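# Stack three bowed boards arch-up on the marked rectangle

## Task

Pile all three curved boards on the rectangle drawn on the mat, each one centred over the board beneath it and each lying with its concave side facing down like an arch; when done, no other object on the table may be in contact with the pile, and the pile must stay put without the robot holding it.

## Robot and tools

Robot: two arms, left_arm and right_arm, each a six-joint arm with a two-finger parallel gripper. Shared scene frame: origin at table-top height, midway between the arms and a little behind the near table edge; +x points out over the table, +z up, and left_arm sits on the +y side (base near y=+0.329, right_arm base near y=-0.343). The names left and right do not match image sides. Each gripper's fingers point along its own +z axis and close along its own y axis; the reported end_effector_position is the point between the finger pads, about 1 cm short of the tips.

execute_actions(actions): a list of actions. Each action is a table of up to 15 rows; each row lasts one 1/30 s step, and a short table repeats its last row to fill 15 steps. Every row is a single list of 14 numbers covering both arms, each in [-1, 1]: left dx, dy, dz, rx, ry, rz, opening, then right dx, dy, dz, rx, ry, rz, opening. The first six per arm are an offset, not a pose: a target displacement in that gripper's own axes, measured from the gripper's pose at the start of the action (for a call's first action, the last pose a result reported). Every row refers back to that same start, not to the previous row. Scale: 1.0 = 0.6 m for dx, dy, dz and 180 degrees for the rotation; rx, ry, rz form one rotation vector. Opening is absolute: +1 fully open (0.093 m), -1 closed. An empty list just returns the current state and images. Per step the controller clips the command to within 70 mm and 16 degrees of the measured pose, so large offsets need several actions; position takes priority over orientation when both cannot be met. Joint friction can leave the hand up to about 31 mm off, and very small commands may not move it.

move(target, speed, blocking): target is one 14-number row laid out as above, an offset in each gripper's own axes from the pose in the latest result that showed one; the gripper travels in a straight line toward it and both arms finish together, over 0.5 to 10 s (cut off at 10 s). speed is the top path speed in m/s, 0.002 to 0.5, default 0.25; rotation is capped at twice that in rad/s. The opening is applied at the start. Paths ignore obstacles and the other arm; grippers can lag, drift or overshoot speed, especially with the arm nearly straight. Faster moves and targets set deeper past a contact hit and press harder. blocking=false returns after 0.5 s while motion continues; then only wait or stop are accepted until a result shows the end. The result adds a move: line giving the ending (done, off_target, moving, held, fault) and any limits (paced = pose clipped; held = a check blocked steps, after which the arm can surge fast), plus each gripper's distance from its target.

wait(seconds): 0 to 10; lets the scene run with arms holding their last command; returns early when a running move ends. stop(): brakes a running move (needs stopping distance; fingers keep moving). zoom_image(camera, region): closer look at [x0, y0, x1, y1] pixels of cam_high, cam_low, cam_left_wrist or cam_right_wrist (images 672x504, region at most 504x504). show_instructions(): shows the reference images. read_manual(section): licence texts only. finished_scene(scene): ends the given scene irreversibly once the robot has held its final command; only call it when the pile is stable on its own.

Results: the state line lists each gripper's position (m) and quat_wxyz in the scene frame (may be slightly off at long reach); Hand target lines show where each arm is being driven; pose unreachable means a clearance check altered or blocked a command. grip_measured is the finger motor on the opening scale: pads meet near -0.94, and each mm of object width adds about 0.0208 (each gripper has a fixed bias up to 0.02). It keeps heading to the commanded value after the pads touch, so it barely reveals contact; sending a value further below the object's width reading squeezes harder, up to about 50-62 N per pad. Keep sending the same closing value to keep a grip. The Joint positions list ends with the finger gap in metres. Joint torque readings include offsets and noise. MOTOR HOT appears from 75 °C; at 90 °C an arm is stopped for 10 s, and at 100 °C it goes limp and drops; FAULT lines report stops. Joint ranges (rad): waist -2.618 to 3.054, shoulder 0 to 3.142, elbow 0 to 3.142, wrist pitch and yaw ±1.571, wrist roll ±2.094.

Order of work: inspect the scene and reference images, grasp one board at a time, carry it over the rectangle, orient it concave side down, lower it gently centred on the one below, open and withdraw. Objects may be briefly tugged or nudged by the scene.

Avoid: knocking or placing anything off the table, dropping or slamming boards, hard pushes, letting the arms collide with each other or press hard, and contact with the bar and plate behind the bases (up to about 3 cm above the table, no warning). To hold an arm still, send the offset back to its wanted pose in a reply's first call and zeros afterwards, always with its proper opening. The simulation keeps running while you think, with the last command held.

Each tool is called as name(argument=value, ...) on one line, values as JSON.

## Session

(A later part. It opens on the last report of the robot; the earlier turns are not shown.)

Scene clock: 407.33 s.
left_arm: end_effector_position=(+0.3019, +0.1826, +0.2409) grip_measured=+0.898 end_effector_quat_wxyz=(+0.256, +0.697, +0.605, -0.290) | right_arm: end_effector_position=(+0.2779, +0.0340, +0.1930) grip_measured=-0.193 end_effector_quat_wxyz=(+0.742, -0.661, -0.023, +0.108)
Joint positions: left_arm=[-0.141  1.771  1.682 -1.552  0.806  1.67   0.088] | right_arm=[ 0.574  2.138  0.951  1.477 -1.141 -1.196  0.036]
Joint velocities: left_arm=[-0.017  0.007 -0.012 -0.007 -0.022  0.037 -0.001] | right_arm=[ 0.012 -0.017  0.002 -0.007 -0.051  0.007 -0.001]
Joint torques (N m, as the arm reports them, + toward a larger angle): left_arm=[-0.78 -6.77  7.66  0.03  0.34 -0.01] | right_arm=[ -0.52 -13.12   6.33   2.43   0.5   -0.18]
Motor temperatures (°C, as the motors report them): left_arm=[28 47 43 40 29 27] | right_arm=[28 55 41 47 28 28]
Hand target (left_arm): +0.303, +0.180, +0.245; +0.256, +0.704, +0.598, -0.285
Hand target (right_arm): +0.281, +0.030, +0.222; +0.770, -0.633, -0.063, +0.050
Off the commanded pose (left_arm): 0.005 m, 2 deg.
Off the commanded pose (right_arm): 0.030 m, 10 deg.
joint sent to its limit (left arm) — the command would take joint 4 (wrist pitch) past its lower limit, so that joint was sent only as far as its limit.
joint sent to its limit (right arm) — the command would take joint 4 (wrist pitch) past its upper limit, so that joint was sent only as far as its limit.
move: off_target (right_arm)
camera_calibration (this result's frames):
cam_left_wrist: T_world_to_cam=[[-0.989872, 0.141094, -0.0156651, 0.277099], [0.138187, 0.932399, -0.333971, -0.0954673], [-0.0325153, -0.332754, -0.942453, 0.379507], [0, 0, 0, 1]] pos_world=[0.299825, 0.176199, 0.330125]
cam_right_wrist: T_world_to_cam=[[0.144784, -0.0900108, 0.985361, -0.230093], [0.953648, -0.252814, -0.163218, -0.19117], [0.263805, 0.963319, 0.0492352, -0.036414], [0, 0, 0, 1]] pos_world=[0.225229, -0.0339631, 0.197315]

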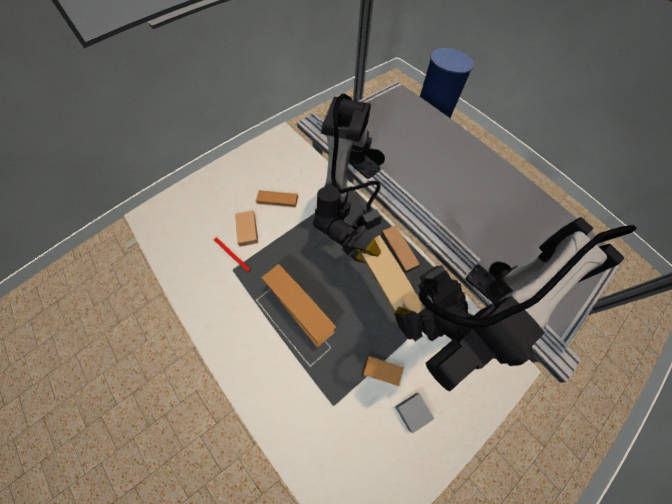

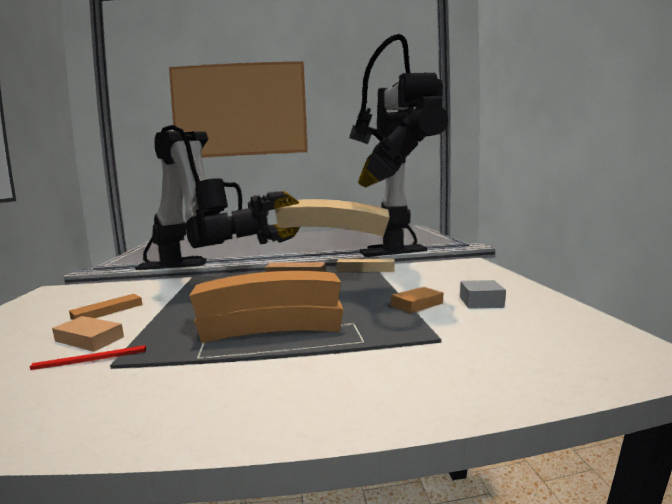

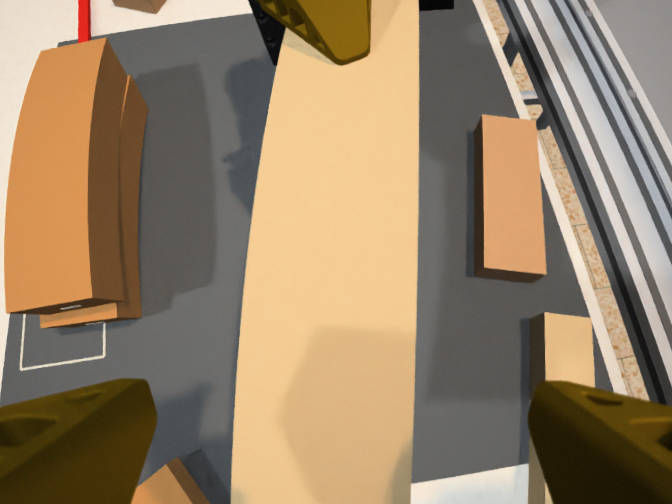

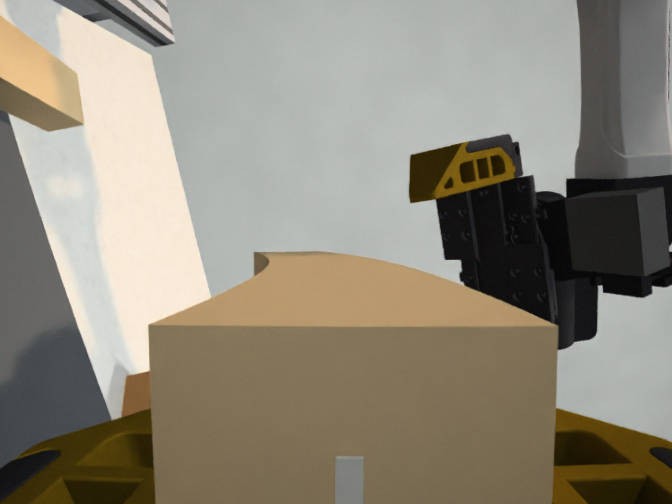

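move(target=[0.05,0.008,0.1,0,0,0,0.9, 0,-0.045,0,0.03,0,-0.03,-0.6], speed=0.1)

move(target=[0,0,0,0,0,0,-0.1, 0,-0.045,0,0.03,0,-0.03,-0.6], speed=0.1)

Scene clock: 411.70 s.
left_arm: end_effector_position=(+0.3053, +0.1634, +0.1784) grip_measured=+0.898 end_effector_quat_wxyz=(+0.251, +0.694, +0.608, -0.292) | right_arm: end_effector_position=(+0.2773, +0.0340, +0.1900) grip_measured=-0.193 end_effector_quat_wxyz=(+0.738, -0.663, -0.010, +0.126)
Joint positions: left_arm=[-0.204  1.771  1.437 -1.249  0.806  1.573  0.088] | right_arm=[ 0.574  2.144  0.951  1.478 -1.146 -1.158  0.036]
Joint velocities: left_arm=[-0.007  0.007 -0.012  0.066  0.007 -0.007  0.   ] | right_arm=[ 0.012 -0.007 -0.002 -0.037 -0.022 -0.022 -0.001]
Joint torques (N m, as the arm reports them, + toward a larger angle): left_arm=[-0.92 -8.25  4.3   0.44  0.49 -0.19] | right_arm=[ -0.41 -13.33   6.12   2.37   0.47  -0.05]
Motor temperatures (°C, as the motors report them): left_arm=[28 47 43 39 29 27] | right_arm=[28 56 40 47 28 28]
Hand target (left_arm): +0.304, +0.160, +0.177; +0.255, +0.697, +0.605, -0.290
Hand target (right_arm): +0.280, +0.031, +0.219; +0.767, -0.636, -0.048, +0.072
Off the commanded pose (left_arm): 0.003 m, 1 deg.
Off the commanded pose (right_arm): 0.030 m, 10 deg.
joint sent to its limit (right arm) — the command would take joint 4 (wrist pitch) past its upper limit, so that joint was sent only as far as its limit.
move: off_target (right_arm)
camera_calibration (this result's frames):
cam_left_wrist: T_world_to_cam=[[-0.990595, 0.136792, -0.00319113, 0.280899], [0.130106, 0.934437, -0.331511, -0.0972749], [-0.0423662, -0.328808, -0.943446, 0.316834], [0, 0, 0, 1]] pos_world=[0.304336, 0.15665, 0.267565]
cam_right_wrist: T_world_to_cam=[[0.187029, -0.0768874, 0.979341, -0.238009], [0.94846, -0.245482, -0.200404, -0.182857], [0.255819, 0.966347, 0.0270124, -0.0298686], [0, 0, 0, 1]] pos_world=[0.225588, -0.0343245, 0.197253]

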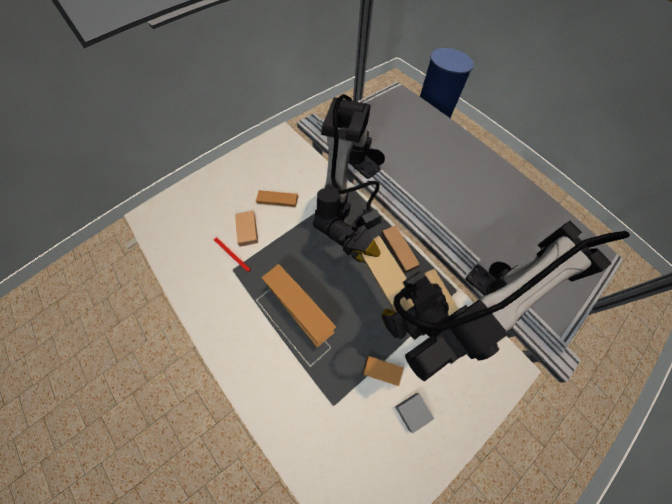

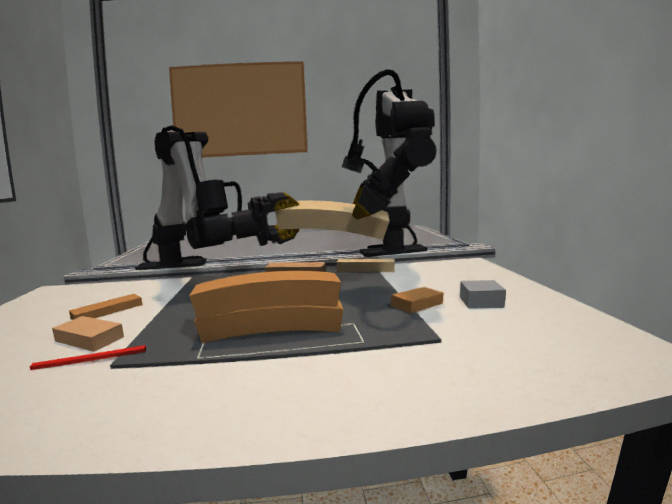

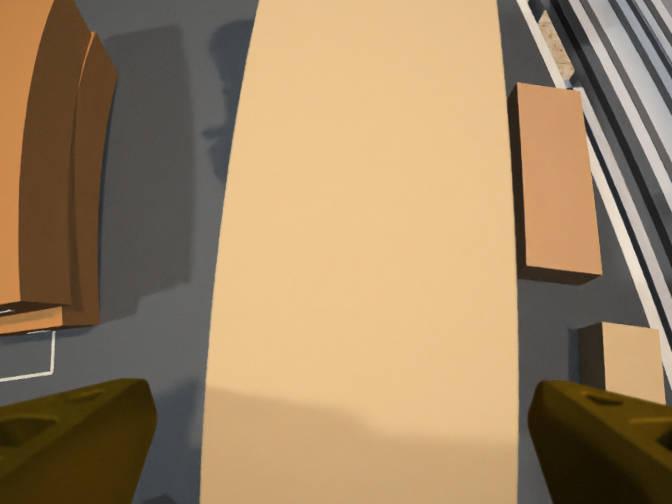

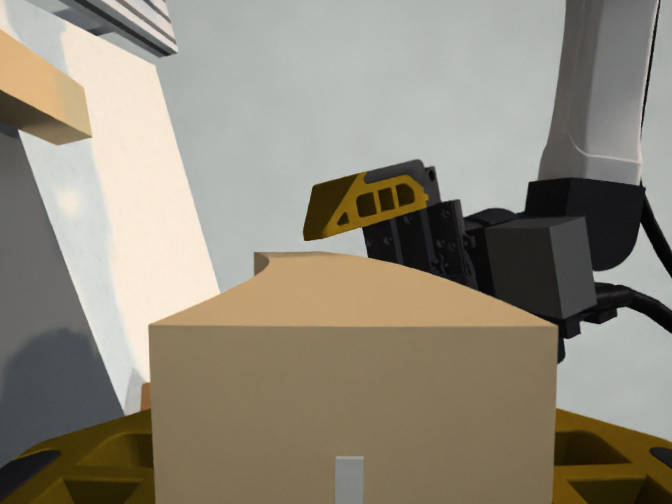

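Scene clock: 412.63 s.
left_arm: end_effector_position=(+0.3032, +0.1637, +0.1779) grip_measured=+0.258 end_effector_quat_wxyz=(+0.246, +0.691, +0.612, -0.296) | right_arm: end_effector_position=(+0.2781, +0.0342, +0.1895) grip_measured=-0.193 end_effector_quat_wxyz=(+0.736, -0.663, +0.001, +0.135)
Joint positions: left_arm=[-0.204  1.773  1.436 -1.26   0.806  1.569  0.058] | right_arm=[ 0.574  2.144  0.951  1.474 -1.142 -1.134  0.036]
Joint velocities: left_arm=[-0.012 -0.002 -0.007 -0.022 -0.095  0.051 -0.   ] | right_arm=[ 0.002 -0.012  0.002  0.007  0.022 -0.022 -0.   ]
Joint torques (N m, as the arm reports them, + toward a larger angle): left_arm=[ 0.04 -7.41  5.79  0.31  0.41 -0.06] | right_arm=[ -0.65 -12.72   6.21   2.47   0.42   0.02]
Motor temperatures (°C, as the motors report them): left_arm=[28 48 43 39 29 27] | right_arm=[28 56 40 47 28 28]
Hand target (left_arm): +0.305, +0.163, +0.178; +0.251, +0.694, +0.608, -0.292
Hand target (right_arm): +0.281, +0.031, +0.216; +0.764, -0.638, -0.035, +0.089
Off the commanded pose (left_arm): 0.002 m, 1 deg.
Off the commanded pose (right_arm): 0.027 m, 9 deg.
joint sent to its limit (right arm) — the command would take joint 4 (wrist pitch) past its upper limit, so that joint was sent only as far as its limit.
move: off_target (right_arm)
camera_calibration (this result's frames):
cam_left_wrist: T_world_to_cam=[[-0.990977, 0.133394, 0.0130304, 0.276473], [0.12158, 0.935594, -0.331483, -0.0950132], [-0.0564091, -0.326908, -0.943371, 0.32039], [0, 0, 0, 1]] pos_world=[0.303603, 0.156752, 0.267149]
cam_right_wrist: T_world_to_cam=[[0.214195, -0.0711454, 0.974196, -0.244453], [0.942348, -0.24746, -0.225264, -0.177149], [0.257101, 0.966282, 0.014039, -0.0281402], [0, 0, 0, 1]] pos_world=[0.226531, -0.0340376, 0.198635]

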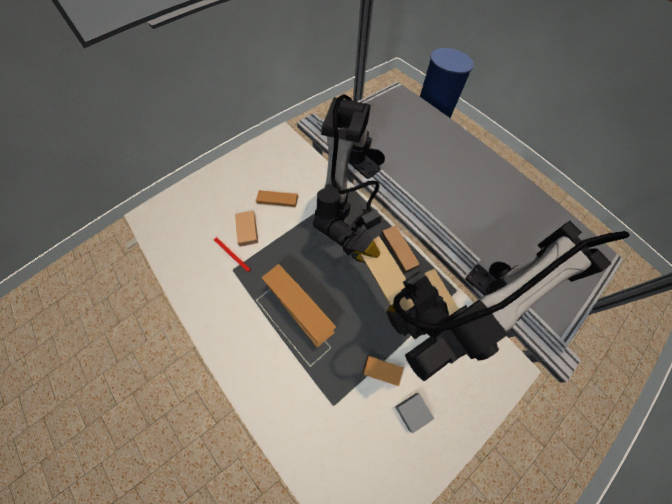

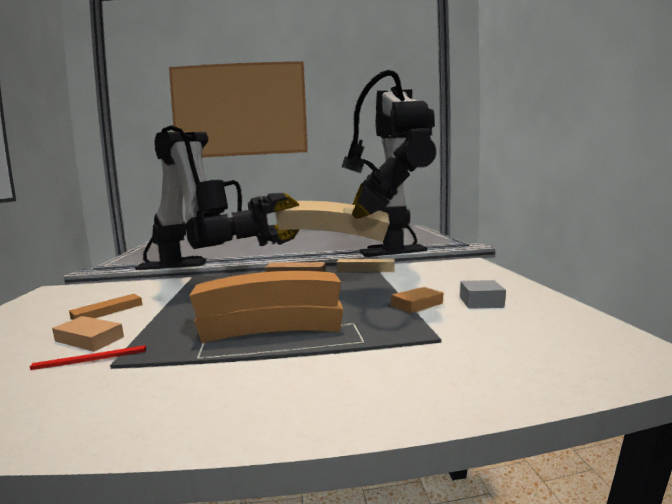

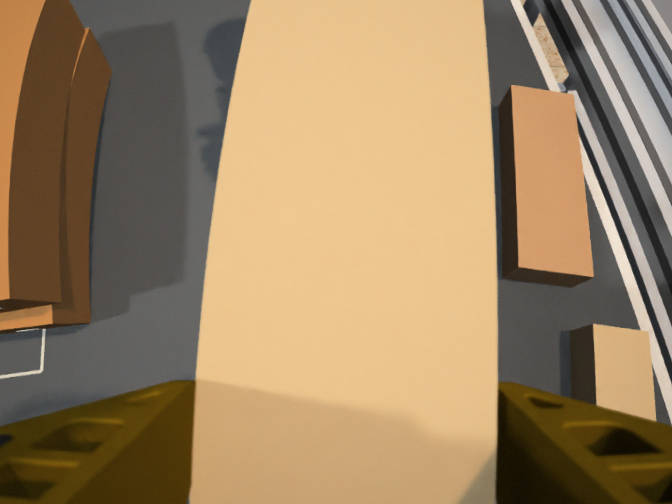

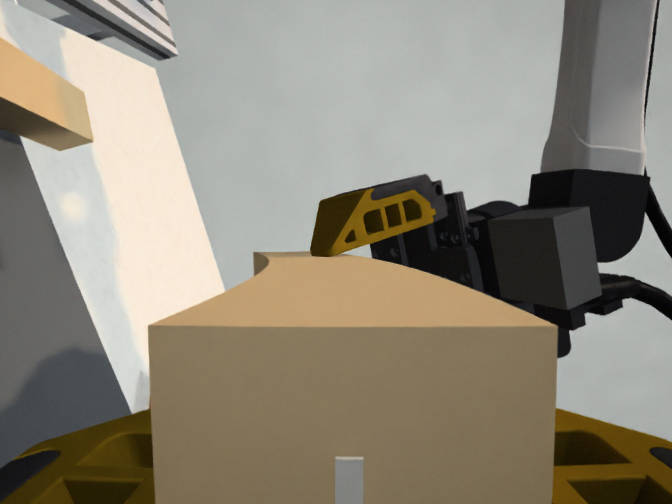

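move(target=[0,0,0,0,0,0,0.7, 0,-0.045,0,0.03,0,-0.05,-0.6], speed=0.1)

move(target=[0.02,0,0.035,0,0,0,0.7, 0,-0.045,0,0.03,0,-0.05,-0.6], speed=0.1)

move(target=[0,0,0,0,0,0,0.1, 0,-0.045,0,0.03,0,-0.05,-0.2], speed=0.1)

move(target=[-0.02,0,-0.02,0,0,0,-0.15, 0,0,0,0,0,0,0.6], speed=0.1)

Scene clock: 417.67 s.
left_arm: end_effector_position=(+0.3031, +0.1637, +0.1780) grip_measured=+0.698 end_effector_quat_wxyz=(+0.246, +0.691, +0.612, -0.296) | right_arm: end_effector_position=(+0.2774, +0.0342, +0.1875) grip_measured=-0.193 end_effector_quat_wxyz=(+0.736, -0.664, -0.004, +0.133)
Joint positions: left_arm=[-0.204  1.773  1.436 -1.261  0.806  1.569  0.079] | right_arm=[ 0.574  2.15   0.951  1.478 -1.147 -1.143  0.036]
Joint velocities: left_arm=[-0.002  0.002  0.012  0.022  0.037 -0.066 -0.001] | right_arm=[-0.002 -0.022 -0.007 -0.037  0.007 -0.022  0.   ]
Joint torques (N m, as the arm reports them, + toward a larger angle): left_arm=[ 0.11 -7.41  5.88  0.21  0.39 -0.06] | right_arm=[ -0.71 -12.89   6.47   2.37   0.49  -0.1 ]
Motor temperatures (°C, as the motors report them): left_arm=[28 48 43 39 29 27] | right_arm=[28 56 40 47 28 28]
Hand target (left_arm): +0.303, +0.164, +0.178; +0.246, +0.691, +0.612, -0.296
Hand target (right_arm): +0.282, +0.031, +0.216; +0.765, -0.638, -0.044, +0.075
Off the commanded pose (left_arm): 0.000 m, 0 deg.
Off the commanded pose (right_arm): 0.029 m, 10 deg.
joint sent to its limit (right arm) — the command would take joint 4 (wrist pitch) past its upper limit, so that joint was sent only as far as its limit.
move: off_target (right_arm)
camera_calibration (this result's frames):
cam_left_wrist: T_world_to_cam=[[-0.990973, 0.133388, 0.0134118, 0.276332], [0.12145, 0.935612, -0.331482, -0.0949763], [-0.0567638, -0.326861, -0.943366, 0.320489], [0, 0, 0, 1]] pos_world=[0.303564, 0.156757, 0.26715]
cam_right_wrist: T_world_to_cam=[[0.205159, -0.070421, 0.976192, -0.24023], [0.945332, -0.244069, -0.21628, -0.179589], [0.253489, 0.967198, 0.0164983, -0.0273864], [0, 0, 0, 1]] pos_world=[0.225999, -0.0342612, 0.196121]

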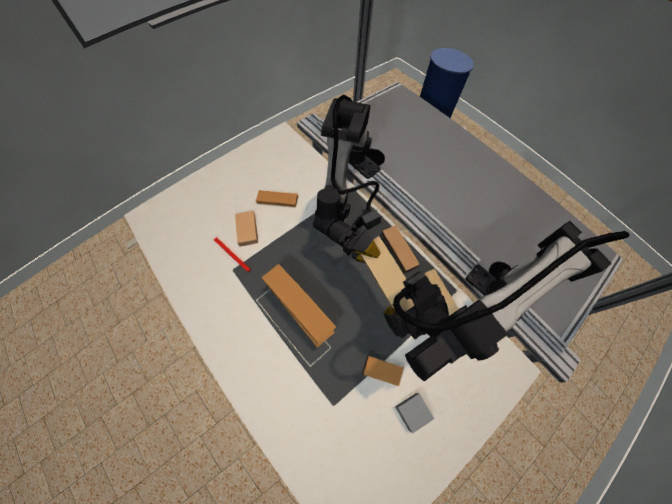

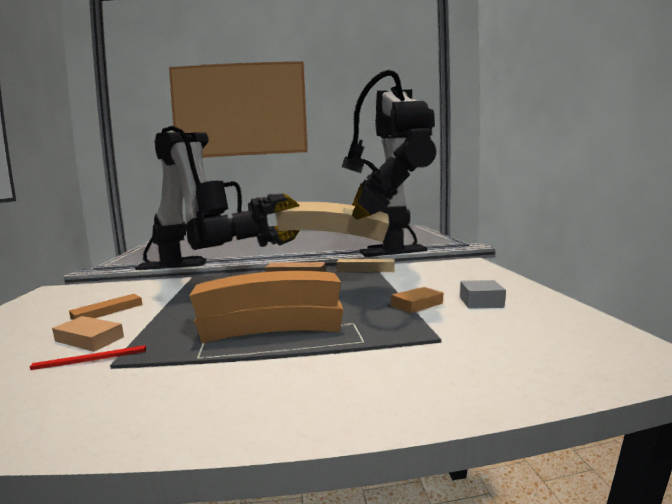

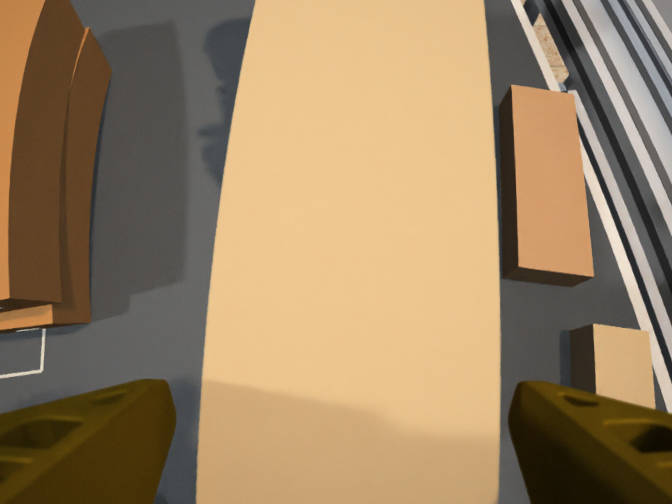

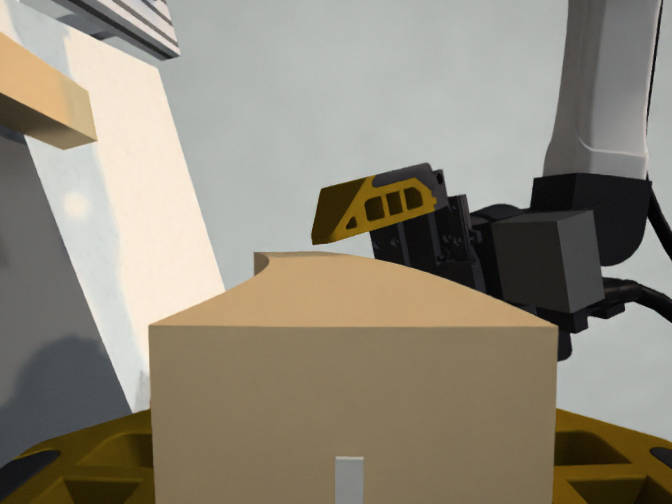

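Scene clock: 418.87 s.
left_arm: end_effector_position=(+0.3027, +0.1606, +0.1606) grip_measured=+0.698 end_effector_quat_wxyz=(+0.247, +0.690, +0.613, -0.295) | right_arm: end_effector_position=(+0.2769, +0.0343, +0.1847) grip_measured=-0.193 end_effector_quat_wxyz=(+0.735, -0.665, -0.008, +0.132)
Joint positions: left_arm=[-0.215  1.773  1.367 -1.173  0.806  1.546  0.079] | right_arm=[ 0.574  2.156  0.951  1.479 -1.152 -1.156  0.036]
Joint velocities: left_arm=[ 0.007 -0.007 -0.012 -0.007  0.007 -0.022 -0.001] | right_arm=[ 0.017 -0.002  0.017  0.081 -0.022 -0.066  0.   ]
Joint torques (N m, as the arm reports them, + toward a larger angle): left_arm=[-0.86 -7.15  4.56  0.43  0.44 -0.18] | right_arm=[ -0.51 -13.12   6.39   2.35   0.48  -0.23]
Motor temperatures (°C, as the motors report them): left_arm=[28 48 43 39 29 27] | right_arm=[28 56 40 47 28 28]
Hand target (left_arm): +0.301, +0.157, +0.155; +0.246, +0.691, +0.612, -0.297
Hand target (right_arm): +0.281, +0.031, +0.213; +0.764, -0.639, -0.048, +0.073
Off the commanded pose (left_arm): 0.007 m, 0 deg.
Off the commanded pose (right_arm): 0.030 m, 10 deg.
joint sent to its limit (right arm) — the command would take joint 4 (wrist pitch) past its upper limit, so that joint was sent only as far as its limit.
move: off_target (right_arm)
camera_calibration (this result's frames):
cam_left_wrist: T_world_to_cam=[[-0.991701, 0.128025, 0.0118023, 0.27789], [0.116926, 0.936266, -0.331263, -0.096537], [-0.05346, -0.327134, -0.943465, 0.302115], [0, 0, 0, 1]] pos_world=[0.303022, 0.15364, 0.249776]
cam_right_wrist: T_world_to_cam=[[0.197288, -0.0679674, 0.977987, -0.235682], [0.947805, -0.241669, -0.207995, -0.182], [0.250486, 0.967976, 0.0167415, -0.0265221], [0, 0, 0, 1]] pos_world=[0.225642, -0.0343298, 0.193083]

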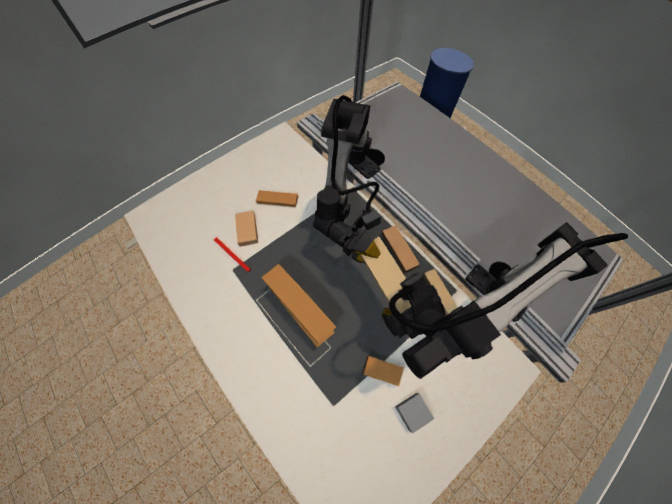

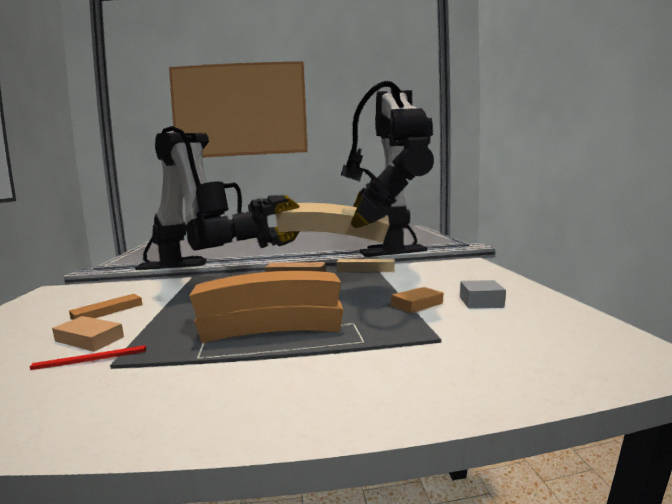

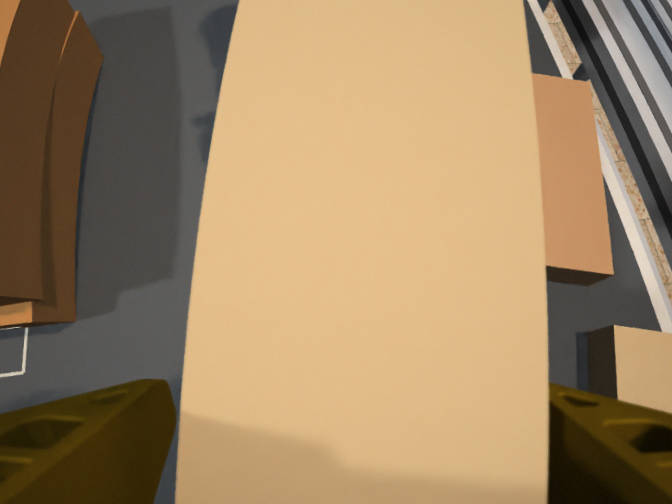

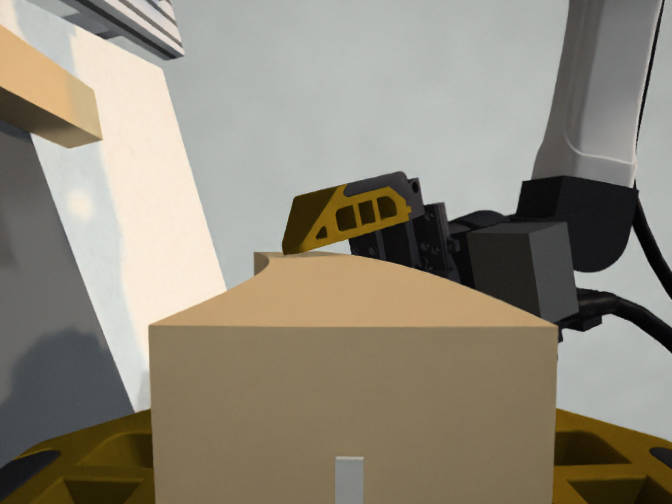

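Scene clock: 420.03 s.
left_arm: end_effector_position=(+0.3009, +0.1611, +0.1602) grip_measured=+0.323 end_effector_quat_wxyz=(+0.244, +0.690, +0.613, -0.297) | right_arm: end_effector_position=(+0.2781, +0.0341, +0.1846) grip_measured=-0.189 end_effector_quat_wxyz=(+0.735, -0.665, -0.006, +0.130)
Joint positions: left_arm=[-0.215  1.773  1.367 -1.182  0.803  1.551  0.061] | right_arm=[ 0.573  2.156  0.951  1.476 -1.147 -1.159  0.036]
Joint velocities: left_arm=[-0.007  0.002  0.012 -0.007  0.007 -0.066 -0.   ] | right_arm=[-0.022 -0.007 -0.012 -0.022 -0.007 -0.066 -0.001]
Joint torques (N m, as the arm reports them, + toward a larger angle): left_arm=[ 0.29 -7.26  5.81  0.33  0.46 -0.14] | right_arm=[ -0.61 -12.64   6.27   2.4    0.35  -0.23]
Motor temperatures (°C, as the motors report them): left_arm=[28 48 43 39 29 27] | right_arm=[28 56 40 47 28 28]
Hand target (left_arm): +0.303, +0.161, +0.161; +0.247, +0.690, +0.613, -0.295
Hand target (right_arm): +0.281, +0.031, +0.211; +0.763, -0.640, -0.052, +0.072
Off the commanded pose (left_arm): 0.002 m, 0 deg.
Off the commanded pose (right_arm): 0.027 m, 10 deg.
joint sent to its limit (right arm) — the command would take joint 4 (wrist pitch) past its upper limit, so that joint was sent only as far as its limit.
move: off_target (right_arm)
camera_calibration (this result's frames):
cam_left_wrist: T_world_to_cam=[[-0.991131, 0.131692, 0.0177885, 0.274392], [0.118597, 0.936971, -0.328664, -0.0979272], [-0.0599498, -0.323639, -0.944279, 0.303293], [0, 0, 0, 1]] pos_world=[0.301754, 0.153777, 0.249327]
cam_right_wrist: T_world_to_cam=[[0.196494, -0.0692555, 0.978056, -0.235533], [0.946544, -0.246859, -0.207643, -0.182728], [0.255822, 0.966574, 0.0170471, -0.0281462], [0, 0, 0, 1]] pos_world=[0.226441, -0.0342145, 0.192902]

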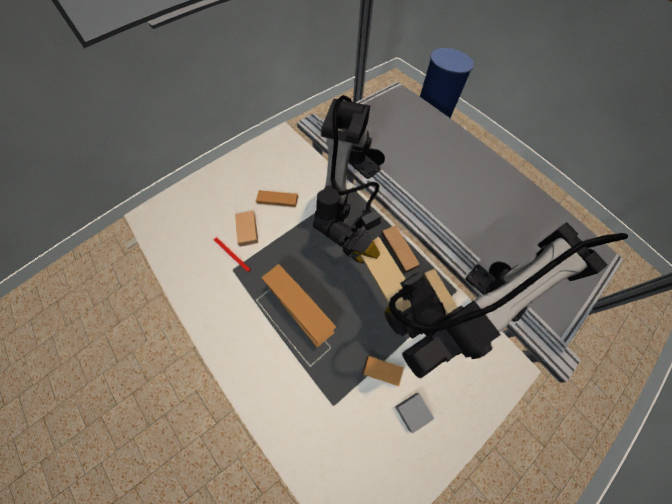

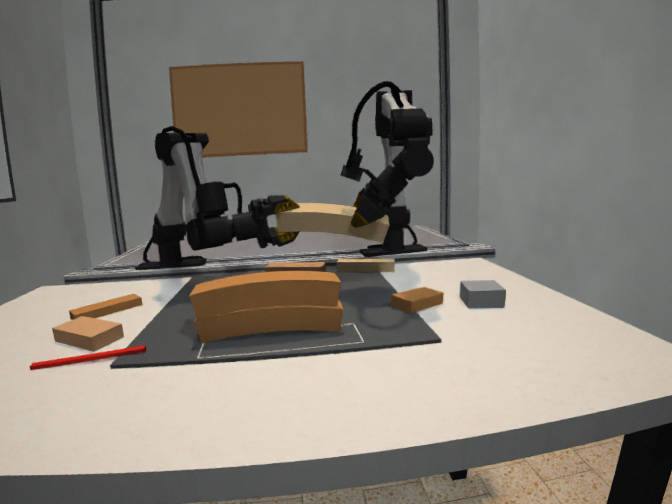

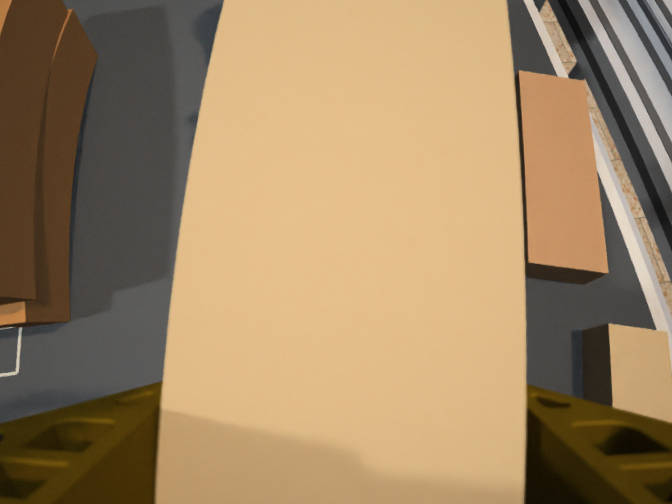

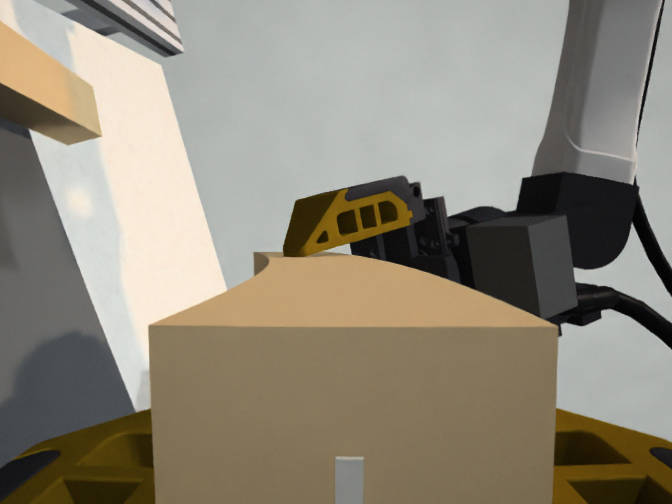

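Scene clock: 420.73 s.
left_arm: end_effector_position=(+0.3006, +0.1664, +0.1579) grip_measured=+0.323 end_effector_quat_wxyz=(+0.225, +0.693, +0.622, -0.286) | right_arm: end_effector_position=(+0.2782, +0.0342, +0.1842) grip_measured=+0.598 end_effector_quat_wxyz=(+0.735, -0.665, -0.005, +0.130)
Joint positions: left_arm=[-0.215  1.778  1.385 -1.209  0.76   1.547  0.061] | right_arm=[ 0.573  2.156  0.951  1.473 -1.147 -1.159  0.074]
Joint velocities: left_arm=[-0.017 -0.002 -0.007 -0.022 -0.022 -0.037  0.001] | right_arm=[ 0.002 -0.012  0.002 -0.022 -0.051  0.022 -0.001]
Joint torques (N m, as the arm reports them, + toward a larger angle): left_arm=[ 0.09 -8.36  8.54 -0.09  0.87 -0.04] | right_arm=[ -0.03 -11.48   5.39   1.48   0.09   0.09]
Motor temperatures (°C, as the motors report them): left_arm=[28 48 43 39 29 27] | right_arm=[28 56 40 47 28 28]
Hand target (left_arm): +0.301, +0.161, +0.177; +0.244, +0.690, +0.614, -0.296
Hand target (right_arm): +0.278, +0.034, +0.185; +0.735, -0.665, -0.006, +0.129
Off the commanded pose (left_arm): 0.020 m, 3 deg.
Off the commanded pose (right_arm): 0.000 m, 0 deg.
move: off_target (left_arm)
camera_calibration (this result's frames):
cam_left_wrist: T_world_to_cam=[[-0.991122, 0.128439, 0.0343581, 0.271363], [0.113324, 0.951233, -0.286905, -0.111011], [-0.0695324, -0.280464, -0.957343, 0.300628], [0, 0, 0, 1]] pos_world=[0.302437, 0.155059, 0.246631]
cam_right_wrist: T_world_to_cam=[[0.198969, -0.0675831, 0.977673, -0.23581], [0.94602, -0.247199, -0.209615, -0.182368], [0.255846, 0.966605, 0.0147501, -0.0278132], [0, 0, 0, 1]] pos_world=[0.226559, -0.0341337, 0.192729]

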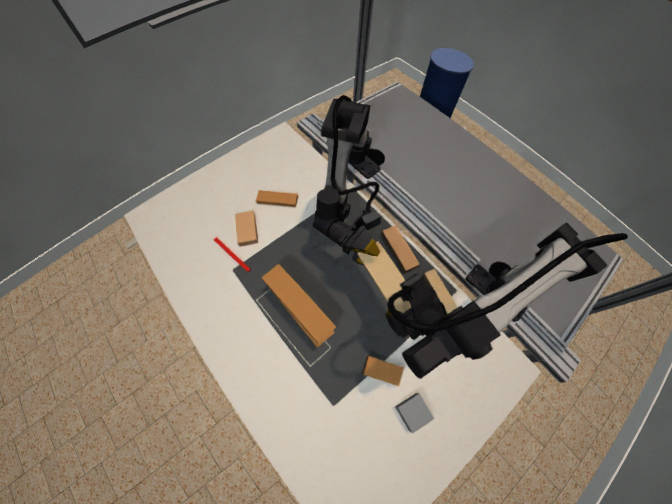

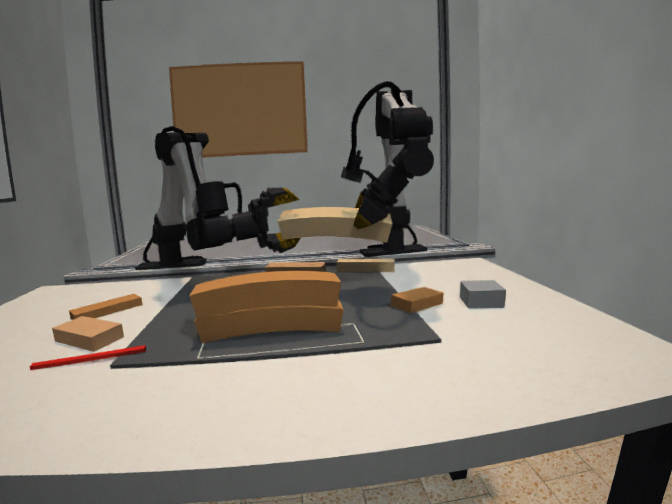

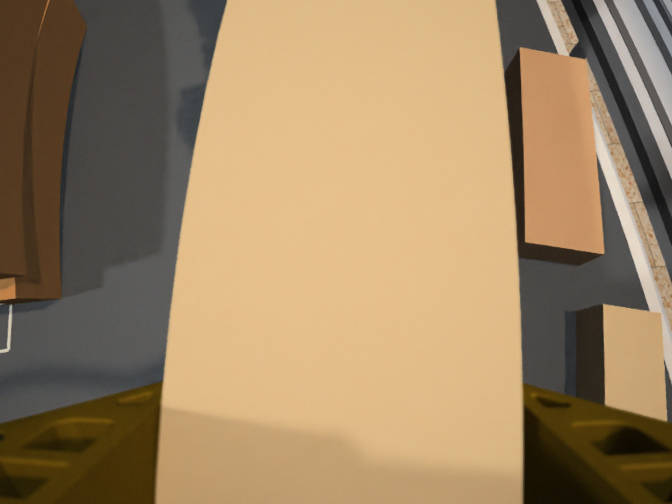

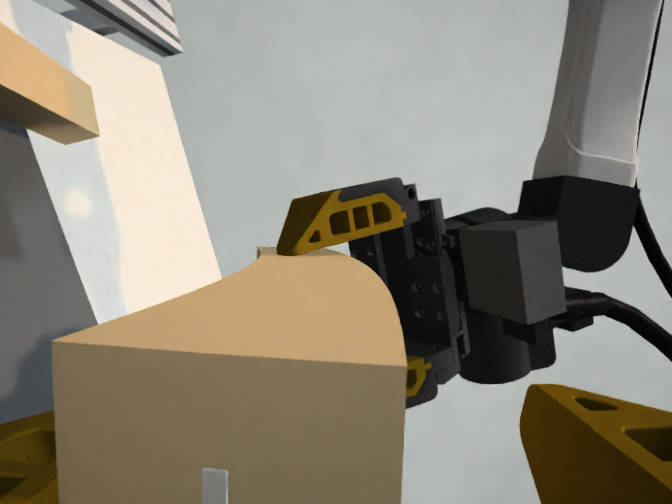

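move(target=[-0.03,0,-0.025,0,-0.02,0,-0.15, -0.05,0.015,-0.2,0,0,0,0.6], speed=0.15)

Scene clock: 424.10 s.
left_arm: end_effector_position=(+0.2959, +0.1704, +0.1591) grip_measured=+0.323 end_effector_quat_wxyz=(+0.208, +0.697, +0.624, -0.284) | right_arm: end_effector_position=(+0.2751, -0.0846, +0.1658) grip_measured=+0.598 end_effector_quat_wxyz=(+0.709, -0.695, +0.005, +0.120)
Joint positions: left_arm=[-0.215  1.778  1.401 -1.254  0.733  1.559  0.061] | right_arm=[ 0.27   2.032  0.686  1.572 -1.438 -1.172  0.074]
Joint velocities: left_arm=[-0.002  0.007  0.002 -0.11   0.007 -0.022 -0.002] | right_arm=[ 0.002 -0.007 -0.002 -0.007 -0.037  0.007 -0.001]
Joint torques (N m, as the arm reports them, + toward a larger angle): left_arm=[ 1.25 -7.73  8.62 -0.05  1.31 -0.04] | right_arm=[ -0.69 -10.72   2.7    1.34  -0.04  -0.02]
Motor temperatures (°C, as the motors report them): left_arm=[28 49 43 39 30 27] | right_arm=[28 56 40 46 28 28]
Hand target (left_arm): +0.301, +0.164, +0.181; +0.245, +0.684, +0.615, -0.305
Hand target (right_arm): +0.269, -0.088, +0.166; +0.708, -0.696, -0.001, +0.121
Off the commanded pose (left_arm): 0.024 m, 5 deg.
Off the commanded pose (right_arm): 0.007 m, 5 deg.
joint sent to its limit (right arm) — the command would take joint 4 (wrist pitch) past its upper limit, so that joint was sent only as far as its limit.
move: off_target (left_arm, right_arm)
camera_calibration (this result's frames):
cam_left_wrist: T_world_to_cam=[[-0.989068, 0.137106, 0.0542816, 0.260908], [0.118498, 0.958089, -0.260813, -0.120835], [-0.0877658, -0.251529, -0.963862, 0.304085], [0, 0, 0, 1]] pos_world=[0.299063, 0.156485, 0.247418]
cam_right_wrist: T_world_to_cam=[[0.191956, 0.00582533, 0.981386, -0.217694], [0.941546, -0.28318, -0.182483, -0.219003], [0.276846, 0.959049, -0.0598429, 0.0939719], [0, 0, 0, 1]] pos_world=[0.221973, -0.150873, 0.179301]

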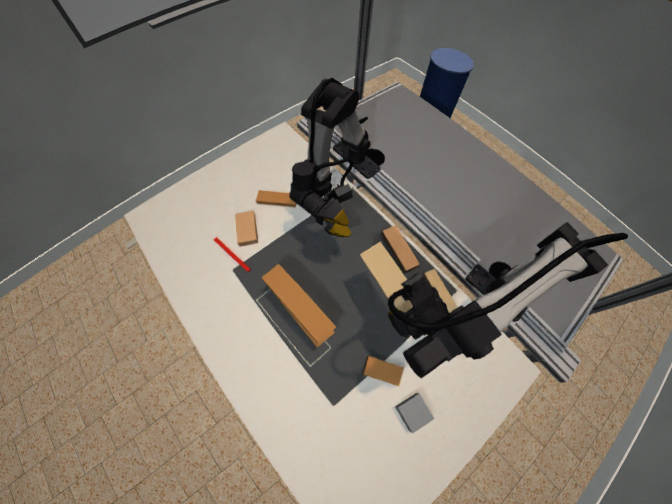

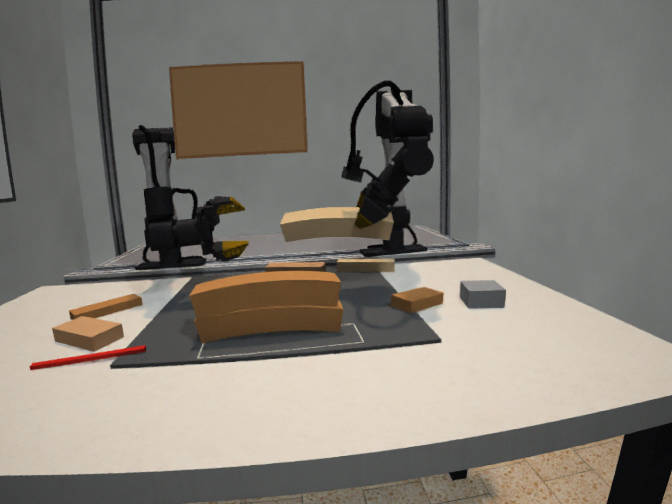

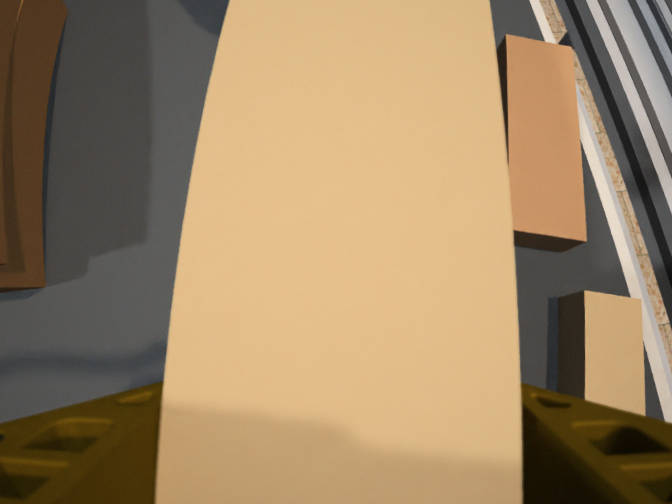

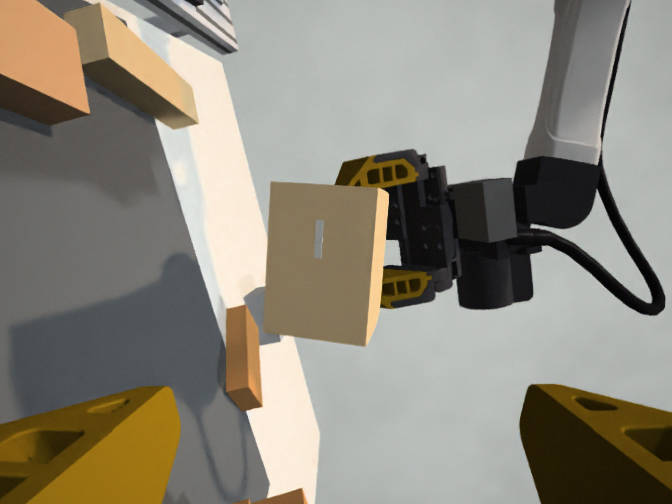

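move(target=[-0.21,0.362,0.041,-0.044,-0.024,-0.017,-0.15, -0.12,0,-0.12,0,0.1,0,0.6], speed=0.15)

Scene clock: 433.10 s.
left_arm: end_effector_position=(+0.4967, +0.0469, +0.1699) grip_measured=+0.323 end_effector_quat_wxyz=(+0.271, +0.625, +0.691, -0.242) | right_arm: end_effector_position=(+0.2167, -0.1645, +0.1781) grip_measured=+0.598 end_effector_quat_wxyz=(+0.703, -0.703, +0.105, +0.013)
Joint positions: left_arm=[-0.4    2.636  2.803 -1.364  0.676  1.006  0.061] | right_arm=[ 0.038  1.438  0.232  1.122 -1.382 -1.489  0.074]
Joint velocities: left_arm=[-0.002  0.017  0.007 -0.022 -0.007 -0.051  0.   ] | right_arm=[-0.017 -0.012 -0.017 -0.125  0.022 -0.095  0.   ]
Joint torques (N m, as the arm reports them, + toward a larger angle): left_arm=[ -0.74 -15.33   9.32   1.2    1.02  -0.12] | right_arm=[-1.04 -5.51  4.54  1.23  0.    0.02]
Motor temperatures (°C, as the motors report them): left_arm=[28 51 44 39 30 27] | right_arm=[28 55 39 44 28 28]
Hand target (left_arm): +0.499, +0.033, +0.210; +0.327, +0.631, +0.657, -0.251
Hand target (right_arm): +0.217, -0.167, +0.176; +0.701, -0.703, +0.115, +0.010
Off the commanded pose (left_arm): 0.043 m, 6 deg.
Off the commanded pose (right_arm): 0.004 m, 1 deg.
elbow stopped short (left arm): the move would have taken joint 3 (elbow) straighter than the controller allows; a more bent joint 3 avoids this.
move: off_target (left_arm)
camera_calibration (this result's frames):
cam_left_wrist: T_world_to_cam=[[-0.995024, -0.0987401, -0.0133598, 0.501364], [-0.0907747, 0.953597, -0.287076, 0.0851666], [0.0410858, -0.284435, -0.957815, 0.237601], [0, 0, 0, 1]] pos_world=[0.496838, 0.0358721, 0.258725]
cam_right_wrist: T_world_to_cam=[[0.18361, -0.00354003, 0.982993, -0.218167], [0.821184, -0.549107, -0.155364, -0.206878], [0.540318, 0.835745, -0.0979145, 0.116972], [0, 0, 0, 1]] pos_world=[0.146741, -0.212129, 0.193768]

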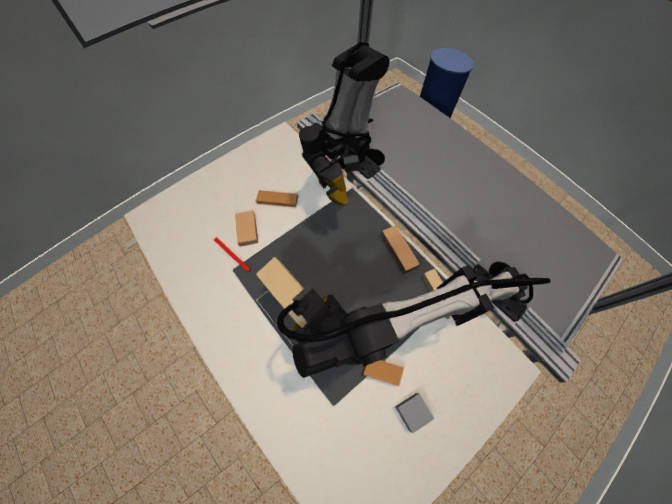

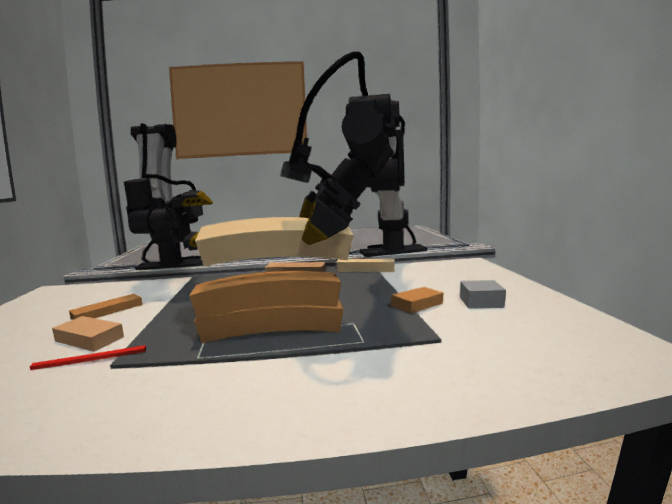

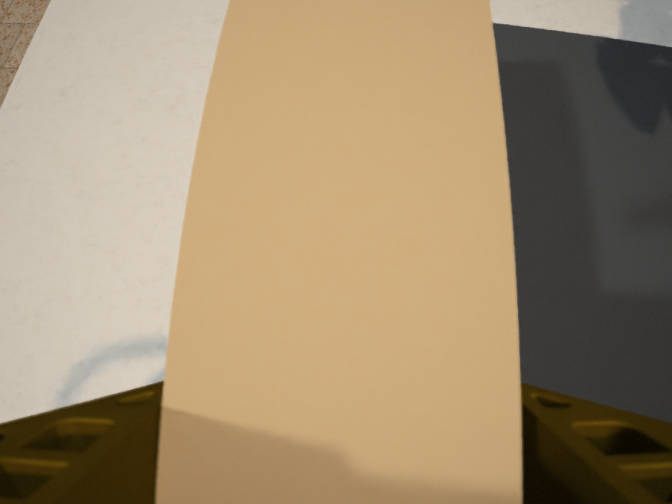

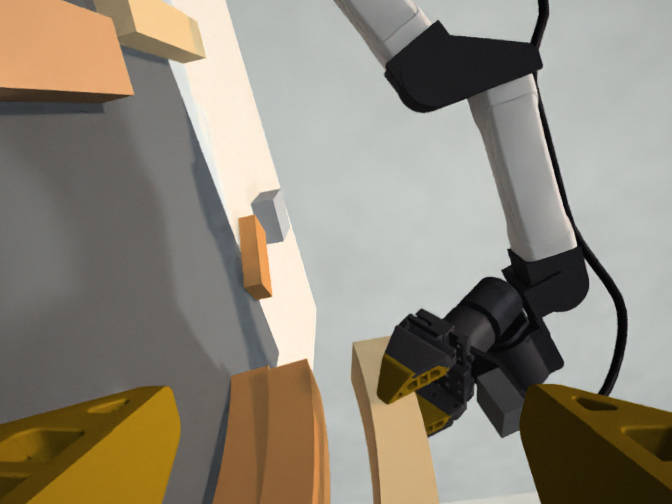

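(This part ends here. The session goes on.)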